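# Shift ball to other post's cup, reseat frame on rests

## Task

Carry the ball over to the cup on the opposite post, and return the frame to its proper spot resting on its supports; both must stay put without any robot holding them, and at the end every gripper must have released and the arms must be moved away.

## Robot and tools

Setup: four identical i2rt Big YAM arms named arm1, arm2, arm3 and arm4. Each has six revolute joints, a two-finger gripper and a wrist camera (arm1_cam_wrist to arm4_cam_wrist). Two fixed room cameras, cam_high and cam_low, are not attached to any arm. With joints 1 and 6 at zero and the hand level and pointing ahead, the wrist camera rides on top of the hand looking toward the fingertips. Reach is roughly 1.0 m measured from the joint 1 axis.

Frame: one shared scene frame, origin on the floor, +z upward. The hand point is the midpoint between fingertips; the hand z axis runs along the fingers and the fingers close along its y axis. Foot poses are never printed, so hand positions must be judged from images and joint readings. Camera calibration (K, distortion, T_world_to_cam, pos_world) is given per camera in OpenCV style; real cameras may differ by a couple of degrees and millimetres, and wrist camera poses inherit errors from the reported joint angles.

Tool execute_actions: argument actions is a list holding exactly one action, or empty to just read state and pictures. The action is an object keyed by arm name; each arm present gets its own object with a single key joints. Inside joints, give absolute targets (not offsets) by name: joint1_rad, joint2_rad, joint3_rad, joint4_rad, joint5_rad, joint6_rad in radians, and gripper_m in metres as fingertip separation. Any subset of arms and joints may be named; all named motions begin together but each joint moves at its own speed, so the hand can take a wide curved path. Ranges and done-tolerances: joint1 -2.879 to 2.879 (±0.045), base yaw, positive is counter-clockwise viewed from above, zero points along the foot's facing; joint2 0 to 3.141 (±0.14), shoulder, zero has the upper arm lying back, increasing raises it and brings it forward; joint3 0 to 3.019 (±0.09), elbow, zero is fully folded, increasing opens it; joint4 -1.692 to 1.57 (±0.055), hand pitch, positive tips fingers up; joint5 -1.57 to 1.57 (±0.03), sideways hand swing, positive toward the arm's right; joint6 -2.094 to 2.094 (±0.035), hand roll, positive clockwise seen from behind; gripper_m 0 to 0.093 (±0.003), grip force around 50 to 62 N per pad. Optional cameras: a list of camera names, or "all", null or omitted for every camera, [] for none. Unknown keys, names or out-of-range values reject the whole call and nothing moves. Joints or arms left out may keep pushing toward earlier targets.

Tool wait: seconds from 0 to 10; commands nothing new and returns state and images like an empty action.

Tool zoom_image: camera plus region [x0, y0, x1, y1] in pixels of that camera's latest full image, origin top-left, at most 504 by 504. Wrist images are 616x616, room images 896x504.

Tool finished_scene: pass scene (integer) to end the current scene once the goal holds; irreversible, and the result reports success. Replying with no tool call ends everything.

Result lines: joint_positions and joint torques per arm (torques are total drive output, offset, scaled and noisy, nonzero even in free air). joint_status tells how each commanded joint ended: reached, off_target (stopped short and maybe still pushing), contact_stop or time_out (target dropped, holds where it stopped, though a timed-out joint may keep a nearby target and keep pushing), not_followed (a self/inter-arm clearance check withheld the arm's joint targets; the gripper part still runs, and withheld targets may be retried on later actions). A 'joint command not followed' line, often with a 'cause:' line, flags this. on_its_own lists what the arms do without command; 'held at' is the held target, not the actual position. The 'pictures' line names the returned images in order. A reported stop cancels remaining execute_actions, wait and finished_scene calls in the same reply.

Cautions: the arms do not halt on contact and can push very hard; to relieve a push, command a joint to its reported position. Tiny target changes may not move a joint. Loaded joints sag. Sustained pushing or holding heats motors: a MOTOR HOT line appears from 85 °C, and at 100 °C that arm and its gripper go limp and fall (OVER-TEMPERATURE FAULT, joints marked limit_stop_at_motor_heat; resend targets afterward). Never squeeze two arms together hard; hard hits between arms can fail the run, and the clearance check ignores fingers, gripper housings and wrist cameras and may react late. Contact with objects, held or not, is fine. Keep everything inside the work area and off the floor, avoid dropping, slipping or slamming, expect occasional brief nudges to loose objects, and remember the simulation keeps running while you think, with arms holding their last command. Finish with grippers opened and arms withdrawn so the ball and frame rest on their own.

Each tool is called after "Request:" as a command line: name --argument value for each argument, lists and objects as JSON in quotes; but a table of rows of numbers goes row by row, as --pt "numbers of a row", without its own name.

## Session

Request:
execute_actions --actions '[]'

Scene clock: 0.00 s.
Joint torques (N m, as the arm reports them, + toward a larger angle): no reading
arm1.joint_positions: joint1_rad=+0.271 joint2_rad=+0.515 joint3_rad=+1.402 joint4_rad=-1.147 joint5_rad=+0.038 joint6_rad=+0.348 gripper_m=+0.094
arm1.joint_status: not commanded
arm1.hand: x=+1.2496 y=-0.0575 z=+1.3992 quat_wxyz=(-0.185, -0.794, +0.024, +0.578) (m; scene frame)
arm2.joint_positions: joint1_rad=-0.100 joint2_rad=+0.533 joint3_rad=+1.452 joint4_rad=-1.482 joint5_rad=-0.227 joint6_rad=-0.328 gripper_m=+0.095
arm2.joint_status: not commanded
arm2.hand: x=-0.6212 y=+1.1294 z=+1.3722 quat_wxyz=(-0.426, -0.288, -0.820, +0.252) (m; scene frame)
arm3.joint_positions: joint1_rad=+0.210 joint2_rad=+0.489 joint3_rad=+1.435 joint4_rad=-1.504 joint5_rad=+0.289 joint6_rad=-0.249 gripper_m=+0.094
arm3.joint_status: not commanded
arm3.hand: x=-0.6274 y=-1.1397 z=+1.3282 quat_wxyz=(-0.485, +0.524, -0.691, -0.112) (m; scene frame)
arm4.joint_positions: joint1_rad=+0.210 joint2_rad=+0.625 joint3_rad=+1.407 joint4_rad=-1.462 joint5_rad=-0.018 joint6_rad=-0.099 gripper_m=+0.095
arm4.joint_status: not commanded
arm4.hand: x=+0.6570 y=+1.0596 z=+1.3419 quat_wxyz=(-0.238, -0.708, -0.553, +0.368) (m; scene frame)
pictures: arm1_cam_wrist, arm2_cam_wrist, arm3_cam_wrist, arm4_cam_wrist, cam_high, cam_low
Images, in order (width x height): arm1_cam_wrist 616x616, arm2_cam_wrist 616x616, arm3_cam_wrist 616x616, arm4_cam_wrist 616x616, cam_high 896x504, cam_low 896x504.

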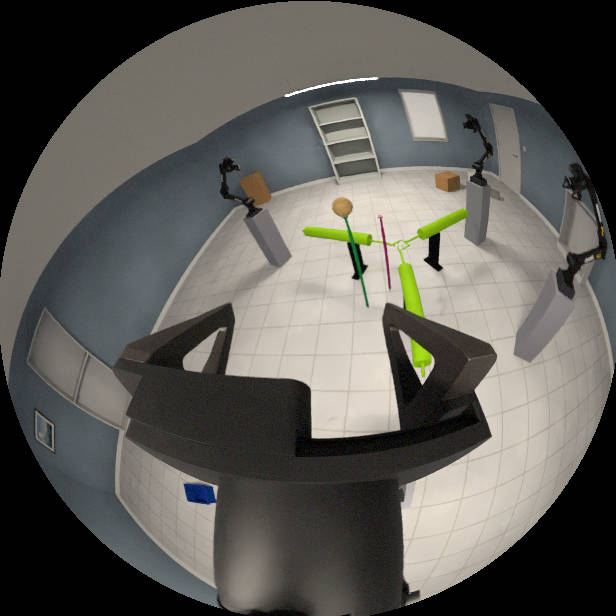

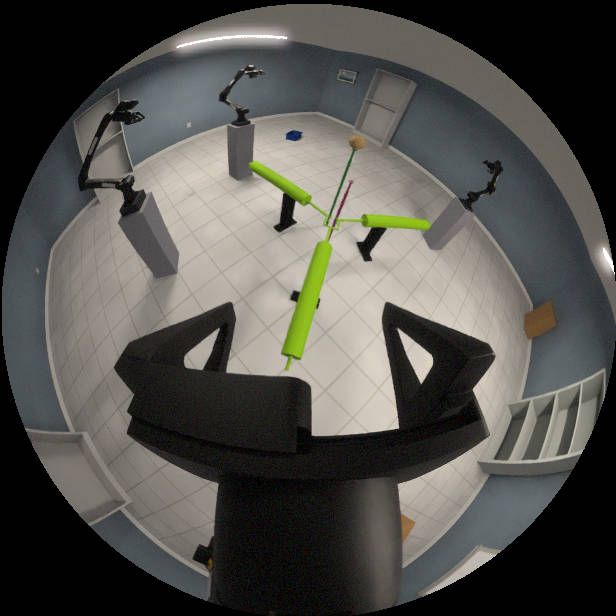

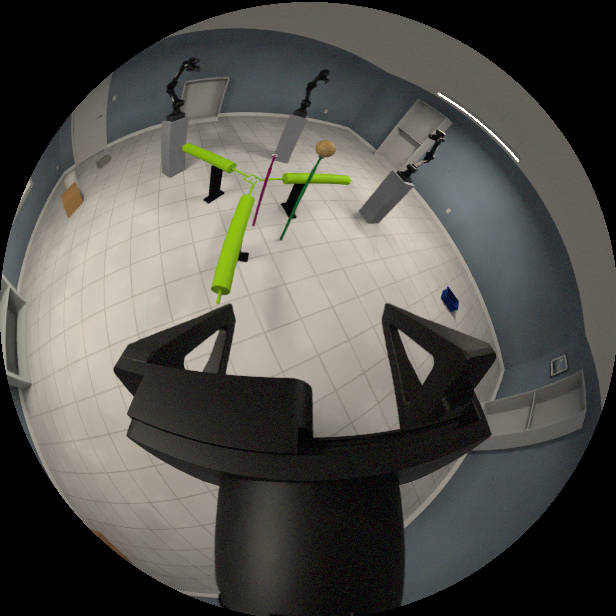

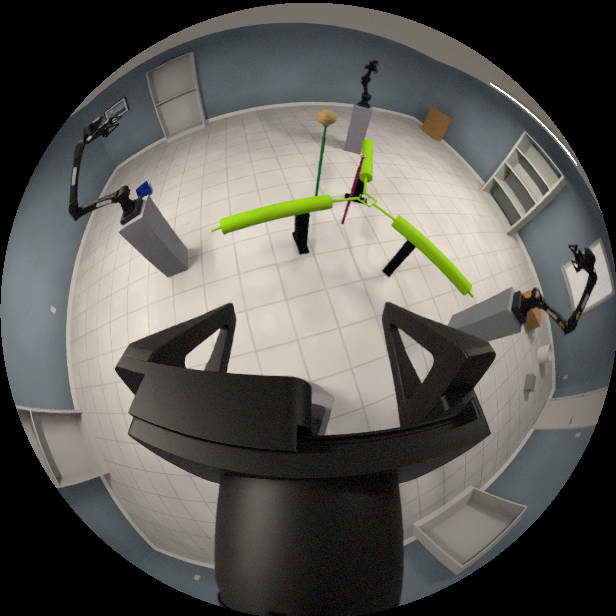

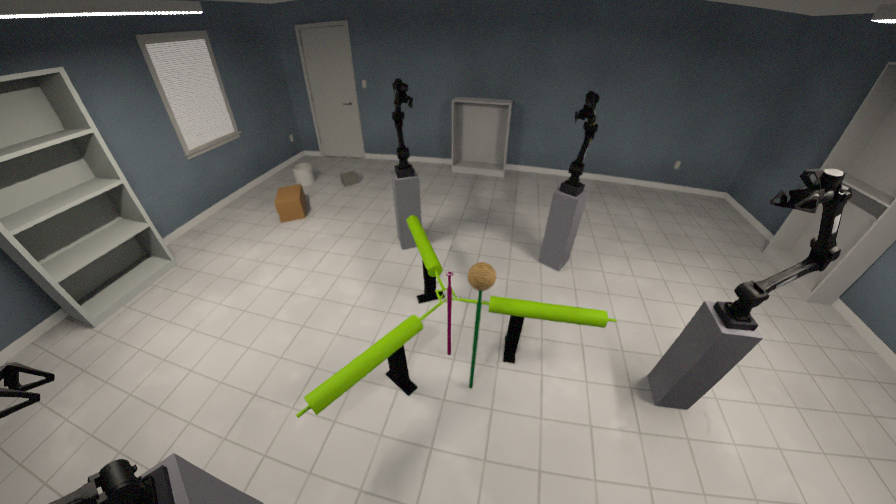

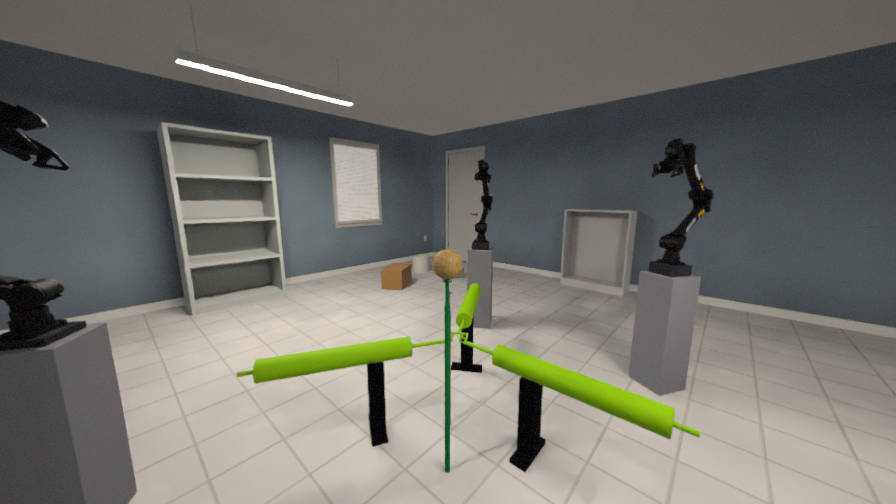

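Request:
zoom_image --camera "cam_high" --region '[400, 250, 520, 330]'

Request:
zoom_image --camera "cam_low" --region '[400, 240, 520, 380]'

Request:
zoom_image --camera "arm1_cam_wrist" --region '[320, 180, 460, 320]'

Request:
zoom_image --camera "arm4_cam_wrist" --region '[300, 100, 430, 240]'

Region (400, 250, 520, 330) of cam_high's 896x504 image, scaled by 4.200, with more detail than that image has.

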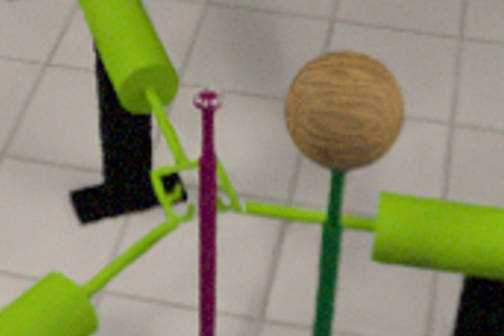

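Region (400, 240, 520, 380) of cam_low's 896x504 image, scaled by 3.600, with more detail than that image has; it fills the left 432 columns of this view, and the rest is white.

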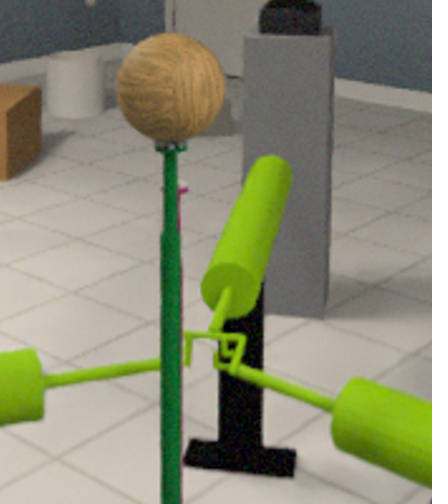

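Region (320, 180, 460, 320) of arm1_cam_wrist's 616x616 image, scaled by 3.600, with more detail than that image has.

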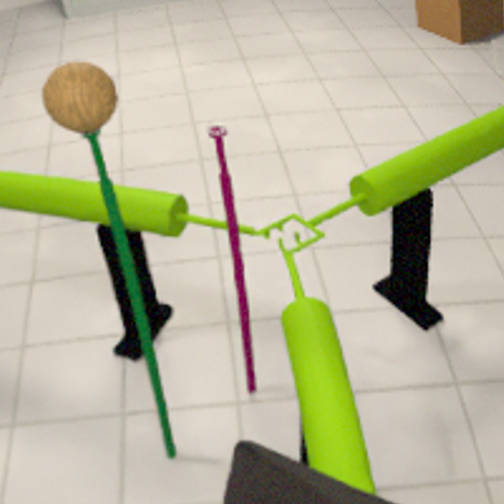

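Region (300, 100, 430, 240) of arm4_cam_wrist's 616x616 image, scaled by 3.600, with more detail than that image has; it fills the left 468 columns of this view, and the rest is white.

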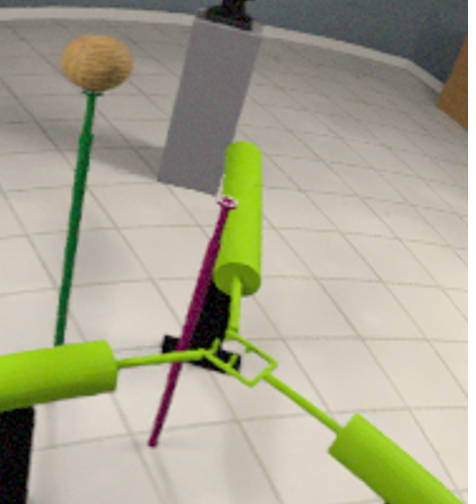

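Request:
execute_actions --actions '[{"arm1":{"joints":{"joint1_rad":0,"joint2_rad":1.2,"joint3_rad":1.2,"joint4_rad":-1.57,"joint5_rad":0,"joint6_rad":0}},"arm2":{"joints":{"joint1_rad":0,"joint2_rad":1.2,"joint3_rad":0.8,"joint4_rad":-1.17,"joint5_rad":0,"joint6_rad":0}},"arm3":{"joints":{"joint1_rad":0,"joint2_rad":1.57,"joint3_rad":1.2,"joint4_rad":-1.2,"joint5_rad":0,"joint6_rad":0}},"arm4":{"joints":{"joint1_rad":0,"joint2_rad":1.57,"joint3_rad":1.57,"joint4_rad":0,"joint5_rad":0,"joint6_rad":0}}}]'

Request:
execute_actions --actions '[{"arm1":{"joints":{"joint1_rad":-0.3,"joint2_rad":1.6,"joint3_rad":0.9,"joint4_rad":-0.87}},"arm2":{"joints":{"joint2_rad":1.6,"joint3_rad":0.8,"joint4_rad":-0.77}},"arm3":{"joints":{"joint1_rad":0.2,"joint2_rad":1.57,"joint3_rad":0.9,"joint4_rad":-0.9}},"arm4":{"joints":{"joint4_rad":-0.8}}}]'

Scene clock: 32.20 s.
Joint torques (N m, as the arm reports them, + toward a larger angle): arm1=[-0.24 -7.33  8.77 -0.06 -0.27 -0.15] | arm2=[ 1.23 -6.55  8.99  0.84  0.05  0.1 ] | arm3=[ -3.11 -11.71   7.51   0.78  -0.2    0.3 ] | arm4=[  0.2  -17.3   13.06   2.89   0.23   0.12]
arm1.joint_positions: joint1_rad=+0.003 joint2_rad=+1.197 joint3_rad=+1.187 joint4_rad=-1.555 joint5_rad=+0.002 joint6_rad=+0.008 gripper_m=+0.094
arm1.joint_status: all done
arm1.hand: x=+1.1185 y=-0.0160 z=+1.0476 quat_wxyz=(+0.001, -1.000, -0.022, +0.000) (m; scene frame)
arm2.joint_positions: joint1_rad=-0.012 joint2_rad=+1.209 joint3_rad=+0.791 joint4_rad=-1.180 joint5_rad=-0.005 joint6_rad=-0.013 gripper_m=+0.095
arm2.joint_status: all done
arm2.hand: x=-0.5777 y=+1.0033 z=+0.9261 quat_wxyz=(+0.006, -0.494, -0.869, -0.003) (m; scene frame)
arm3.joint_positions: joint1_rad=+0.012 joint2_rad=+1.560 joint3_rad=+1.190 joint4_rad=-1.206 joint5_rad=+0.002 joint6_rad=-0.017 gripper_m=+0.094
arm3.joint_status: all done
arm3.hand: x=-0.4908 y=-0.8833 z=+0.9037 quat_wxyz=(+0.001, +0.492, -0.871, +0.000) (m; scene frame)
arm4.joint_positions: joint1_rad=+0.003 joint2_rad=+1.567 joint3_rad=+1.555 joint4_rad=-0.026 joint5_rad=-0.003 joint6_rad=-0.010 gripper_m=+0.095
arm4.joint_status: all done
arm4.hand: x=+0.3482 y=+0.6570 z=+1.3243 quat_wxyz=(-0.336, -0.623, -0.349, +0.613) (m; scene frame)
pictures: arm1_cam_wrist, arm2_cam_wrist, arm3_cam_wrist, arm4_cam_wrist, cam_high, cam_low
camera_calibration (this result's frames):
arm1_cam_wrist: T_world_to_cam=[[-0.0474007, 0.998393, 0.0310644, 0.0314032], [0.807367, 0.0199828, 0.589712, -1.51513], [0.588143, 0.0530331, -0.807016, 0.309588], [0, 0, 0, 1]] pos_world=[1.04268, -0.0174944, 1.14236]
arm2_cam_wrist: T_world_to_cam=[[-0.859774, -0.510621, 0.00745147, 0.00896218], [-0.402072, 0.685853, 0.606584, -1.48197], [-0.314845, 0.518529, -0.794985, 0.154996], [0, 0, 0, 1]] pos_world=[-0.539354, 0.940621, 1.02209]
arm3_cam_wrist: T_world_to_cam=[[0.85372, -0.520668, 0.0081924, -0.0506625], [-0.426032, -0.689329, 0.585937, -1.33941], [-0.299431, -0.503716, -0.810315, 0.261485], [0, 0, 0, 1]] pos_world=[-0.449084, -0.817961, 0.997112]
arm4_cam_wrist: T_world_to_cam=[[-0.849188, 0.528087, -0.00186253, -0.0458378], [0.315107, 0.503869, -0.804253, 0.633452], [-0.423777, -0.683549, -0.594284, 1.50448], [0, 0, 0, 1]] pos_world=[0.399036, 0.733418, 1.40346]
Images, in order (width x height): arm1_cam_wrist 616x616, arm2_cam_wrist 616x616, arm3_cam_wrist 616x616, arm4_cam_wrist 616x616, cam_high 896x504, cam_low 896x504.

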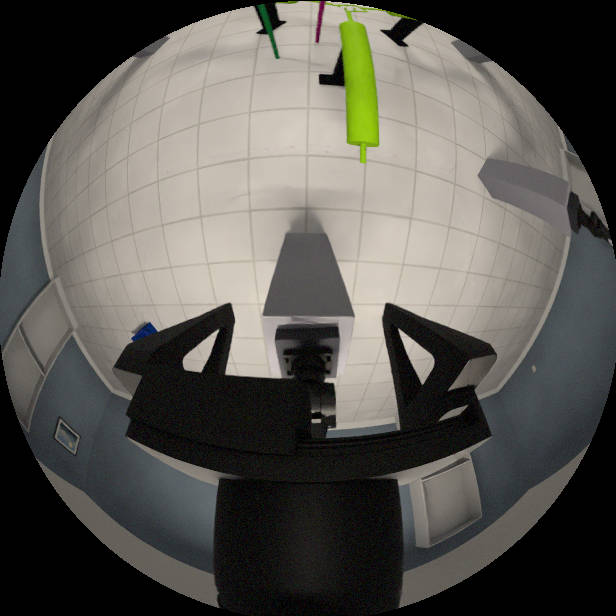

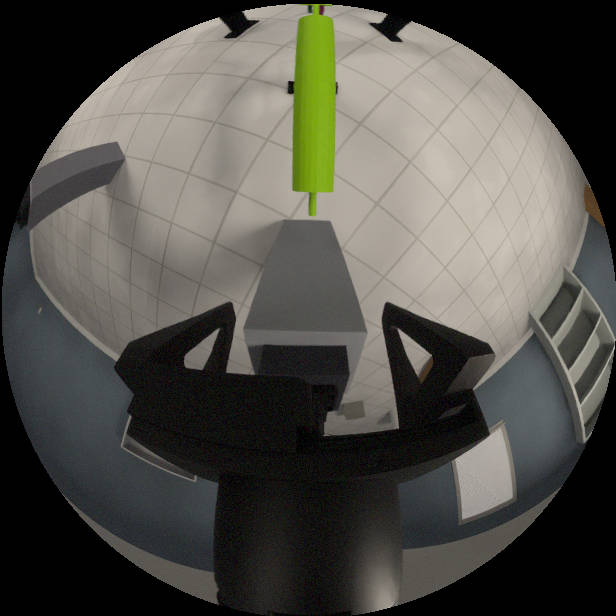

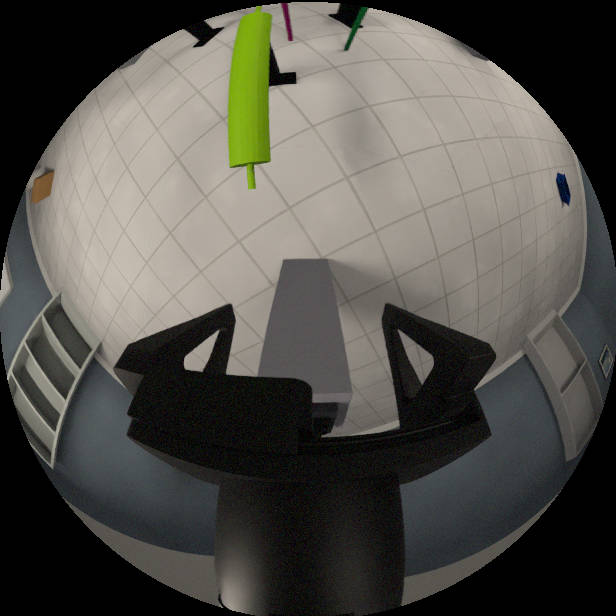

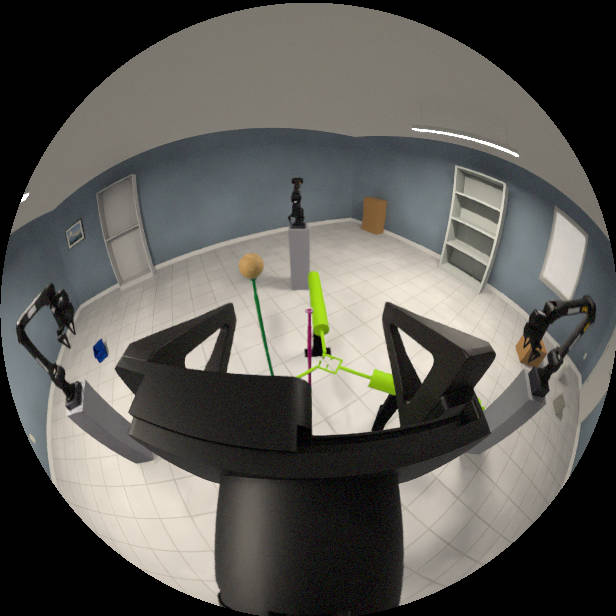

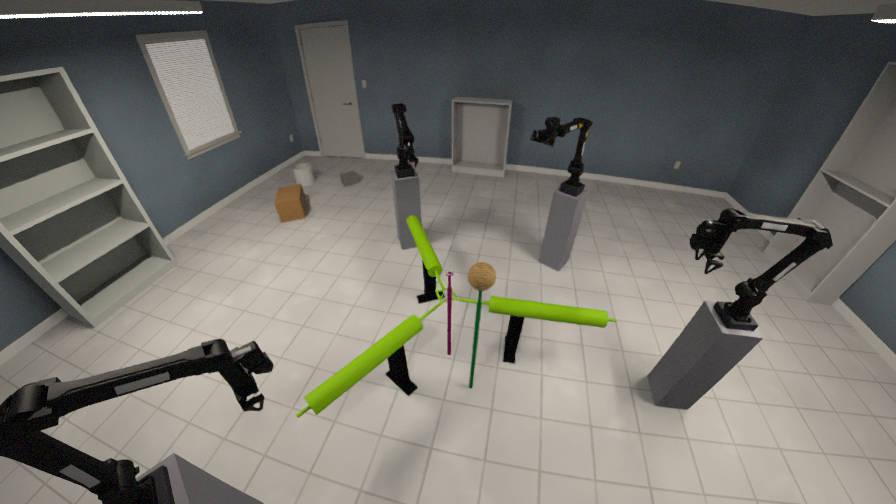

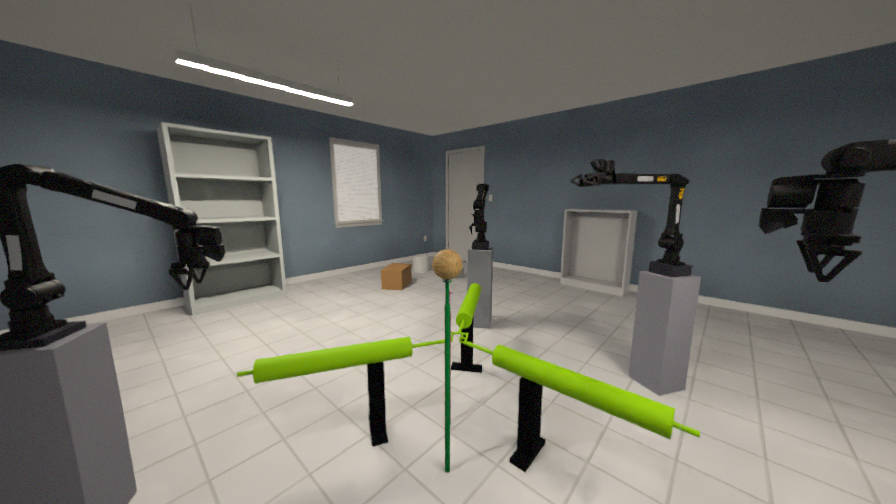

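Scene clock: 33.63 s.
Joint torques (N m, as the arm reports them, + toward a larger angle): arm1=[  0.46 -12.93   7.08   0.98  -0.23  -0.14] | arm2=[ 1.15 -9.13  6.96  1.04  0.06  0.11] | arm3=[-3.06 -9.99  6.43  0.93 -0.05  0.28] | arm4=[  0.2  -16.9   12.77   1.04   0.23   0.12]
arm1.joint_positions: joint1_rad=-0.307 joint2_rad=+1.614 joint3_rad=+0.883 joint4_rad=-0.886 joint5_rad=+0.001 joint6_rad=+0.006 gripper_m=+0.094
arm1.joint_status: all done
arm1.hand: x=+1.0838 y=+0.0975 z=+0.7942 quat_wxyz=(-0.002, -0.991, +0.132, -0.027) (m; scene frame)
arm2.joint_positions: joint1_rad=-0.012 joint2_rad=+1.598 joint3_rad=+0.791 joint4_rad=-0.790 joint5_rad=-0.005 joint6_rad=-0.013 gripper_m=+0.095
arm2.joint_status: all done
arm2.hand: x=-0.5453 y=+0.9459 z=+0.8044 quat_wxyz=(+0.006, -0.494, -0.869, -0.003) (m; scene frame)
arm3.joint_positions: joint1_rad=+0.212 joint2_rad=+1.560 joint3_rad=+0.889 joint4_rad=-0.910 joint5_rad=-0.001 joint6_rad=-0.016 gripper_m=+0.094
arm3.joint_status: all done
arm3.hand: x=-0.5907 y=-0.8978 z=+0.8044 quat_wxyz=(+0.003, +0.576, -0.817, +0.000) (m; scene frame)
arm4.joint_positions: joint1_rad=+0.003 joint2_rad=+1.567 joint3_rad=+1.555 joint4_rad=-0.781 joint5_rad=-0.003 joint6_rad=-0.010 gripper_m=+0.095
arm4.joint_status: all done
arm4.hand: x=+0.3858 y=+0.7166 z=+1.1573 quat_wxyz=(-0.187, -0.805, -0.450, +0.339) (m; scene frame)
pictures: arm1_cam_wrist, arm2_cam_wrist, arm3_cam_wrist, arm4_cam_wrist, cam_high, cam_low
camera_calibration (this result's frames):
arm1_cam_wrist: T_world_to_cam=[[0.256142, 0.966107, 0.0320723, -0.402364], [0.743787, -0.218173, 0.631807, -1.28129], [0.617391, -0.137977, -0.774462, 0.0805148], [0, 0, 0, 1]] pos_world=[1.00636, 0.120293, 0.88479]
arm2_cam_wrist: T_world_to_cam=[[-0.859775, -0.510619, 0.00746424, 0.00843846], [-0.402424, 0.686451, 0.605673, -1.35584], [-0.314392, 0.517739, -0.795678, 0.0997685], [0, 0, 0, 1]] pos_world=[-0.507, 0.883372, 0.900516]
arm3_cam_wrist: T_world_to_cam=[[0.940001, -0.341127, 0.00558948, 0.24219], [-0.278779, -0.758547, 0.588972, -1.31133], [-0.196674, -0.555192, -0.808134, 0.156597], [0, 0, 0, 1]] pos_world=[-0.562432, -0.825146, 0.897535]
arm4_cam_wrist: T_world_to_cam=[[-0.847966, 0.530027, -0.00493953, -0.0440108], [0.522267, 0.833887, -0.178517, -0.583279], [-0.0905001, -0.153956, -0.983924, 1.40475], [0, 0, 0, 1]] pos_world=[0.394438, 0.725987, 1.27783]
Images, in order (width x height): arm1_cam_wrist 616x616, arm2_cam_wrist 616x616, arm3_cam_wrist 616x616, arm4_cam_wrist 616x616, cam_high 896x504, cam_low 896x504.

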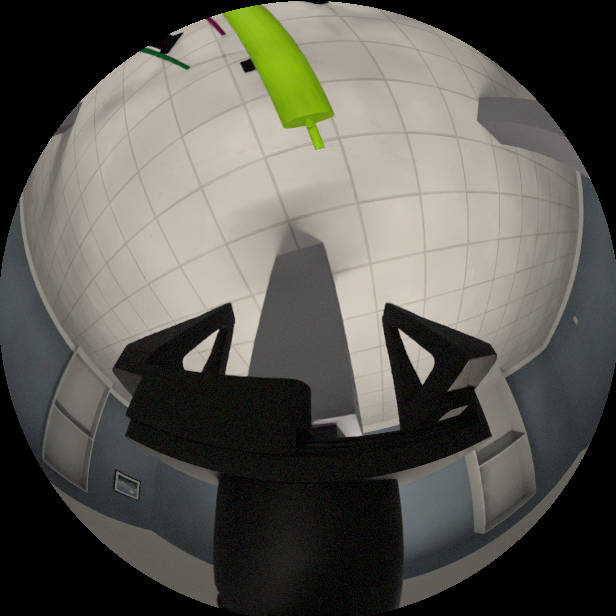

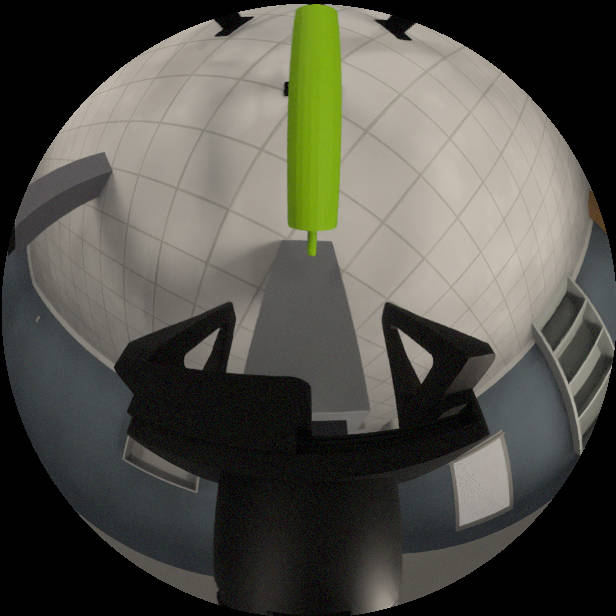

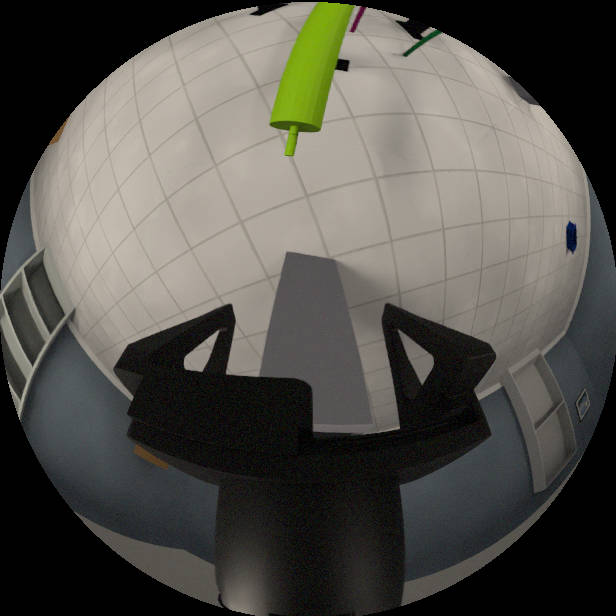

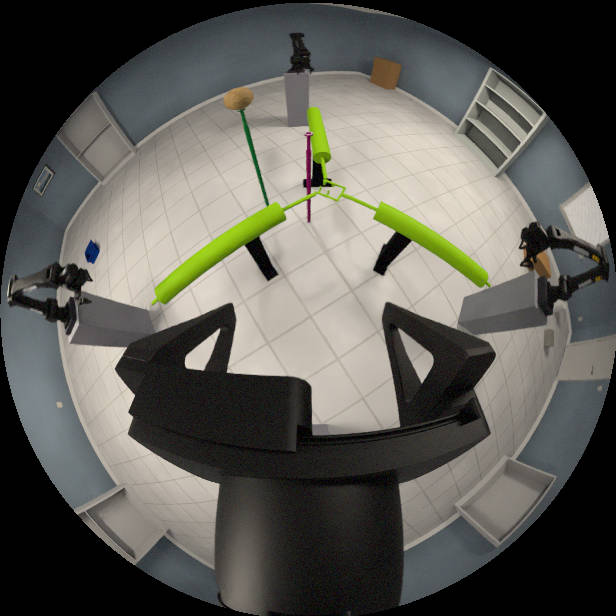

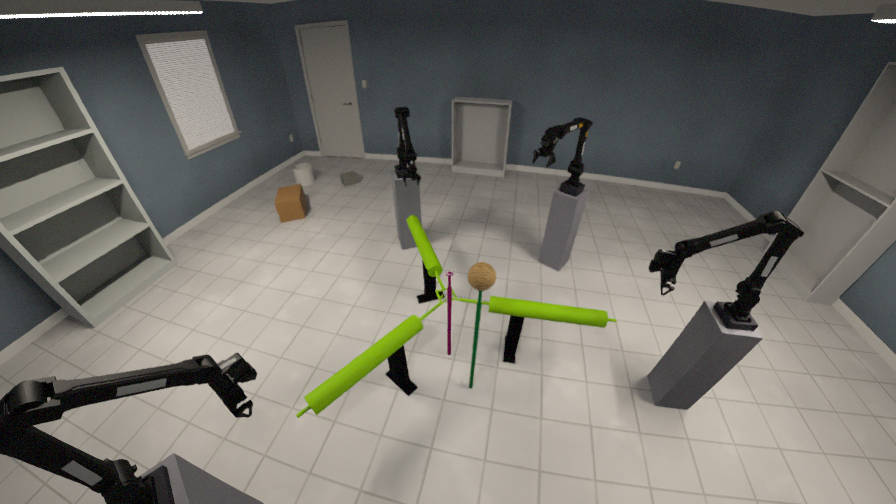

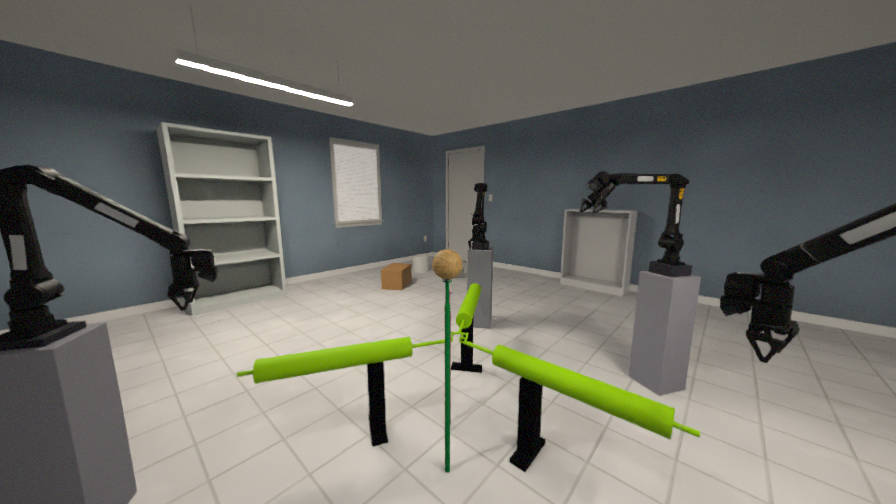

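Request:
execute_actions --actions '[{"arm1":{"joints":{"joint1_rad":-0.291,"joint2_rad":2.285,"joint3_rad":1.225,"joint4_rad":-0.49,"joint6_rad":-0.243}},"arm2":{"joints":{"joint1_rad":-0.057,"joint2_rad":2.226,"joint3_rad":0.62,"joint4_rad":0.06,"joint6_rad":-0.05}},"arm3":{"joints":{"joint1_rad":0.257,"joint2_rad":2.293,"joint3_rad":1.305,"joint4_rad":-0.565,"joint6_rad":0.21}},"arm4":{"joints":{"joint2_rad":2.0,"joint3_rad":2.3,"joint4_rad":-0.7}}}]'

Scene clock: 57.40 s.
Joint torques (N m, as the arm reports them, + toward a larger angle): arm1=[  0.36 -19.65   4.81   0.91  -0.26  -0.15] | arm2=[-0.1  -9.06 -0.03  1.1   0.04 -0.11] | arm3=[ -1.51 -19.43   4.9    0.5   -0.03   0.3 ] | arm4=[  0.2  -23.92  16.09   2.78   0.23   0.12]
arm1.joint_positions: joint1_rad=-0.297 joint2_rad=+2.299 joint3_rad=+1.212 joint4_rad=-0.503 joint5_rad=+0.001 joint6_rad=-0.235 gripper_m=+0.094
arm1.joint_status: all done
arm1.hand: x=+0.9695 y=+0.1232 z=+0.5723 quat_wxyz=(-0.002, -1.000, +0.007, -0.013) (m; scene frame)
arm2.joint_positions: joint1_rad=-0.046 joint2_rad=+2.212 joint3_rad=+0.617 joint4_rad=+0.040 joint5_rad=-0.004 joint6_rad=-0.037 gripper_m=+0.095
arm2.joint_status: all done
arm2.hand: x=-0.5845 y=+0.9903 z=+0.5836 quat_wxyz=(-0.012, -0.498, -0.867, +0.008) (m; scene frame)
arm3.joint_positions: joint1_rad=+0.247 joint2_rad=+2.305 joint3_rad=+1.289 joint4_rad=-0.566 joint5_rad=-0.001 joint6_rad=+0.193 gripper_m=+0.094
arm3.joint_status: all done
arm3.hand: x=-0.5583 y=-0.7579 z=+0.5741 quat_wxyz=(+0.004, +0.503, -0.864, +0.001) (m; scene frame)
arm4.joint_positions: joint1_rad=+0.003 joint2_rad=+1.990 joint3_rad=+2.247 joint4_rad=-0.726 joint5_rad=-0.003 joint6_rad=-0.010 gripper_m=+0.095
arm4.joint_status: all done
arm4.hand: x=+0.2887 y=+0.5622 z=+1.2650 quat_wxyz=(-0.256, -0.740, -0.414, +0.465) (m; scene frame)
pictures: arm1_cam_wrist, arm2_cam_wrist, arm3_cam_wrist, arm4_cam_wrist, cam_high, cam_low
camera_calibration (this result's frames):
arm1_cam_wrist: T_world_to_cam=[[0.00908165, 0.999627, 0.0257661, -0.151792], [0.792055, -0.0229196, 0.610019, -1.10884], [0.610382, 0.0148682, -0.791967, -0.0192694], [0, 0, 0, 1]] pos_world=[0.8914, 0.126608, 0.665063]
arm2_cam_wrist: T_world_to_cam=[[-0.865035, -0.501632, 0.00891356, -0.0137688], [-0.406854, 0.711771, 0.572584, -1.2767], [-0.293571, 0.491679, -0.819798, -0.0591665], [0, 0, 0, 1]] pos_world=[-0.548711, 0.930902, 0.682636]
arm3_cam_wrist: T_world_to_cam=[[0.866585, -0.498977, 0.0072866, 0.0990596], [-0.406313, -0.697025, 0.590818, -1.08613], [-0.289726, -0.514955, -0.806772, 0.0322502], [0, 0, 0, 1]] pos_world=[-0.51781, -0.691026, 0.667004]
arm4_cam_wrist: T_world_to_cam=[[-0.848642, 0.528954, -0.00383921, -0.0446259], [0.464923, 0.742409, -0.482364, 0.067742], [-0.252298, -0.411139, -0.875962, 1.53289], [0, 0, 0, 1]] pos_world=[0.317378, 0.603542, 1.37526]
Images, in order (width x height): arm1_cam_wrist 616x616, arm2_cam_wrist 616x616, arm3_cam_wrist 616x616, arm4_cam_wrist 616x616, cam_high 896x504, cam_low 896x504.

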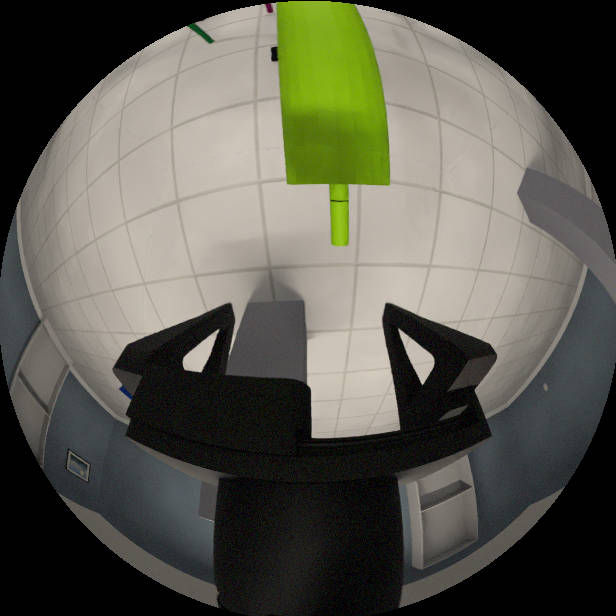

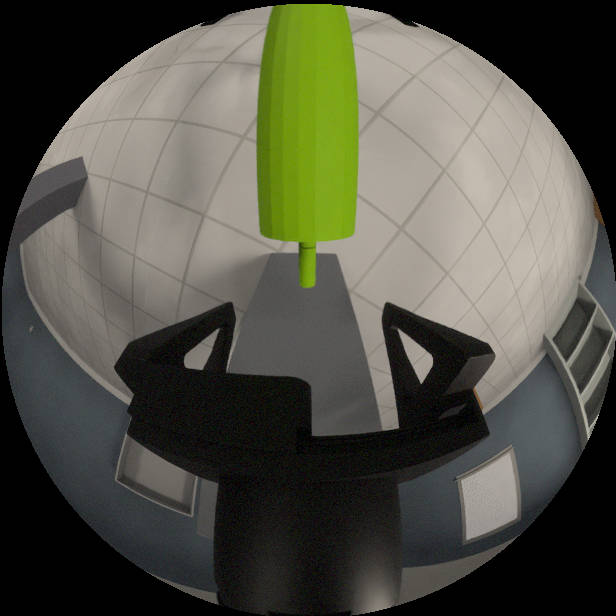

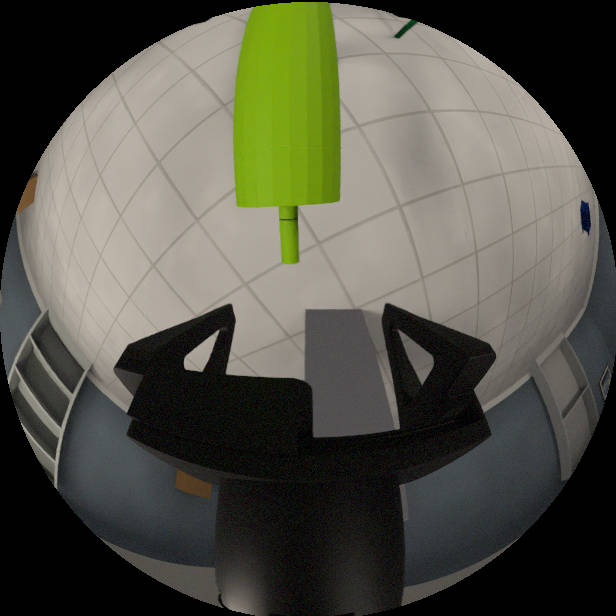

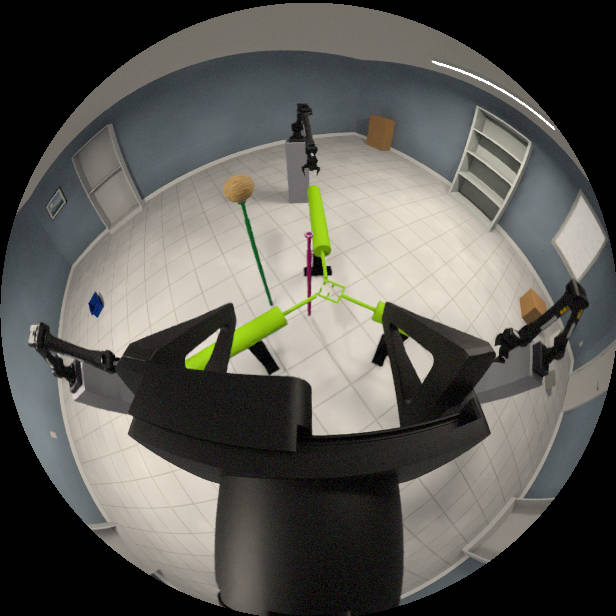

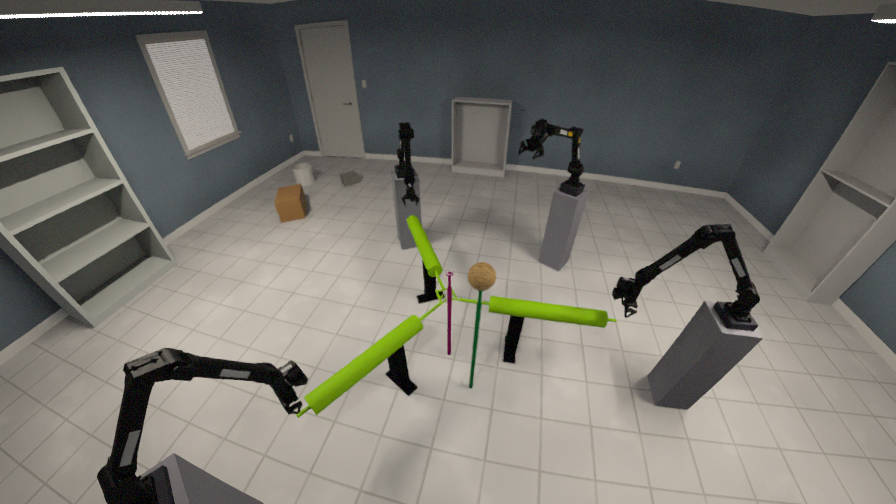

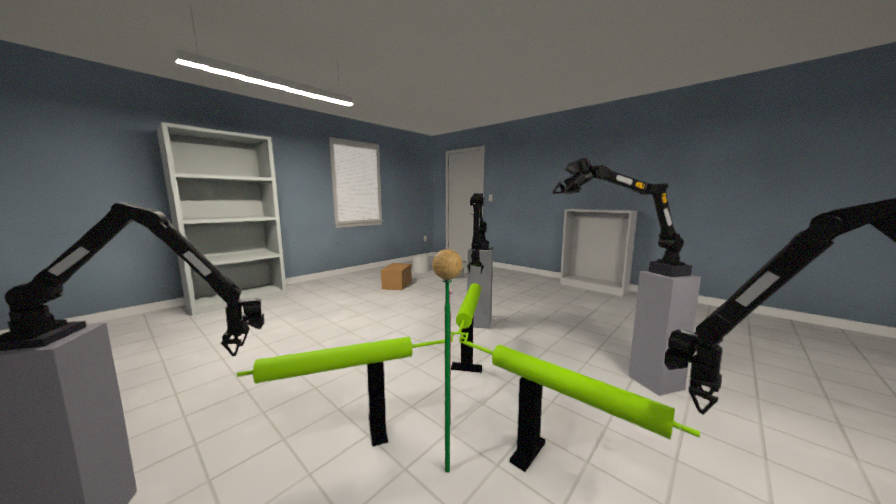

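Request:
execute_actions --actions '[{"arm1":{"joints":{"joint1_rad":-0.358,"joint2_rad":2.44,"joint3_rad":1.347,"joint4_rad":-0.445,"joint6_rad":-0.33}},"arm2":{"joints":{"joint1_rad":-0.065,"joint2_rad":2.46,"joint3_rad":0.64,"joint4_rad":0.25}},"arm3":{"joints":{"joint1_rad":0.29,"joint2_rad":2.43,"joint3_rad":1.38,"joint4_rad":-0.495,"joint6_rad":0.24}},"arm4":{"joints":{"joint2_rad":1.3,"joint3_rad":1.3,"joint4_rad":-0.2}}}]' --cameras '["arm1_cam_wrist","arm2_cam_wrist","arm3_cam_wrist"]'

Scene clock: 70.17 s.
Joint torques (N m, as the arm reports them, + toward a larger angle): arm1=[  0.4  -18.59   4.36   0.8   -0.27  -0.15] | arm2=[-0.56 -9.94 -2.78  1.07  0.03 -0.12] | arm3=[ -1.6  -17.9    4.36   0.73  -0.02   0.3 ] | arm4=[  0.19 -13.14  12.6    2.45   0.23   0.12]
arm1.joint_positions: joint1_rad=-0.365 joint2_rad=+2.423 joint3_rad=+1.341 joint4_rad=-0.452 joint5_rad=+0.001 joint6_rad=-0.323 gripper_m=+0.094
arm1.joint_status: all done
arm1.hand: x=+0.9389 y=+0.1684 z=+0.5336 quat_wxyz=(+0.006, -1.000, -0.003, +0.014) (m; scene frame)
arm2.joint_positions: joint1_rad=-0.048 joint2_rad=+2.460 joint3_rad=+0.645 joint4_rad=+0.229 joint5_rad=-0.004 joint6_rad=-0.037 gripper_m=+0.095
arm2.joint_status: all done
arm2.hand: x=-0.6010 y=+1.0193 z=+0.5176 quat_wxyz=(+0.001, -0.499, -0.866, +0.000) (m; scene frame)
arm3.joint_positions: joint1_rad=+0.283 joint2_rad=+2.412 joint3_rad=+1.369 joint4_rad=-0.499 joint5_rad=-0.001 joint6_rad=+0.223 gripper_m=+0.094
arm3.joint_status: all done
arm3.hand: x=-0.5689 y=-0.7282 z=+0.5352 quat_wxyz=(-0.012, +0.505, -0.863, -0.013) (m; scene frame)
arm4.joint_positions: joint1_rad=+0.003 joint2_rad=+1.305 joint3_rad=+1.291 joint4_rad=-0.215 joint5_rad=-0.003 joint6_rad=-0.010 gripper_m=+0.095
arm4.joint_status: all done
arm4.hand: x=+0.4047 y=+0.7468 z=+1.2798 quat_wxyz=(-0.303, -0.678, -0.380, +0.551) (m; scene frame)
pictures: arm1_cam_wrist, arm2_cam_wrist, arm3_cam_wrist
camera_calibration (this result's frames):
arm1_cam_wrist: T_world_to_cam=[[-0.00946135, 0.999079, 0.0418595, -0.186809], [0.823726, -0.0159456, 0.566764, -1.06777], [0.566909, 0.0398431, -0.822816, 0.0212034], [0, 0, 0, 1]] pos_world=[0.865761, 0.168766, 0.630439]
arm2_cam_wrist: T_world_to_cam=[[-0.865951, -0.500068, 0.00784531, -0.0144308], [-0.397353, 0.697439, 0.596396, -1.25821], [-0.30371, 0.513333, -0.802652, -0.169443], [0, 0, 0, 1]] pos_world=[-0.56391, 0.957287, 0.614499]
arm3_cam_wrist: T_world_to_cam=[[0.86936, -0.494177, -0.0016901, 0.133278], [-0.409285, -0.721926, 0.557951, -1.04901], [-0.276947, -0.484369, -0.829872, 0.0550354], [0, 0, 0, 1]] pos_world=[-0.529969, -0.664786, 0.631194]
Images, in order (width x height): arm1_cam_wrist 616x616, arm2_cam_wrist 616x616, arm3_cam_wrist 616x616.

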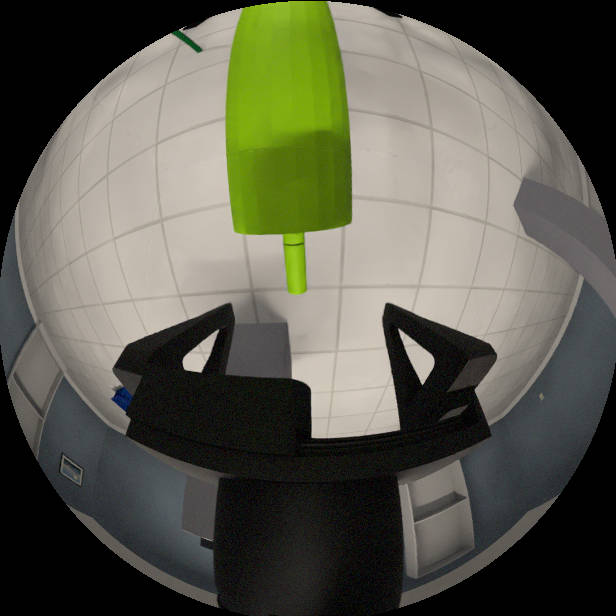

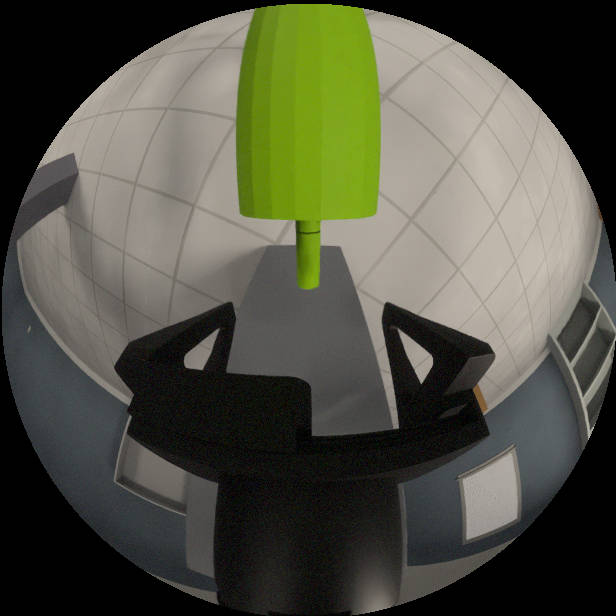

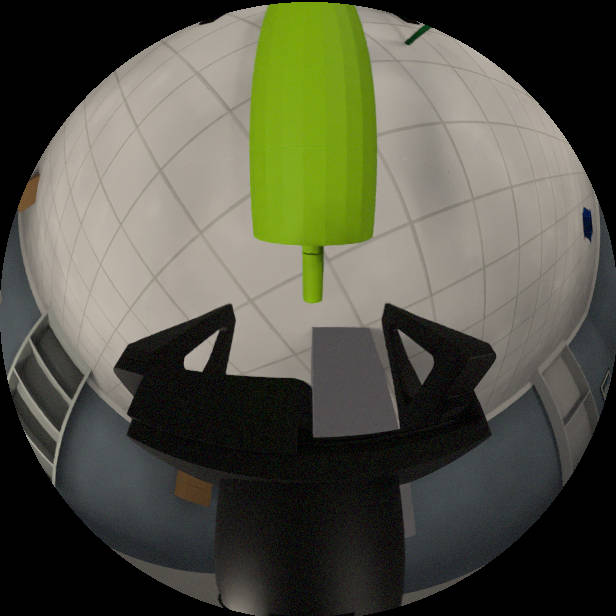

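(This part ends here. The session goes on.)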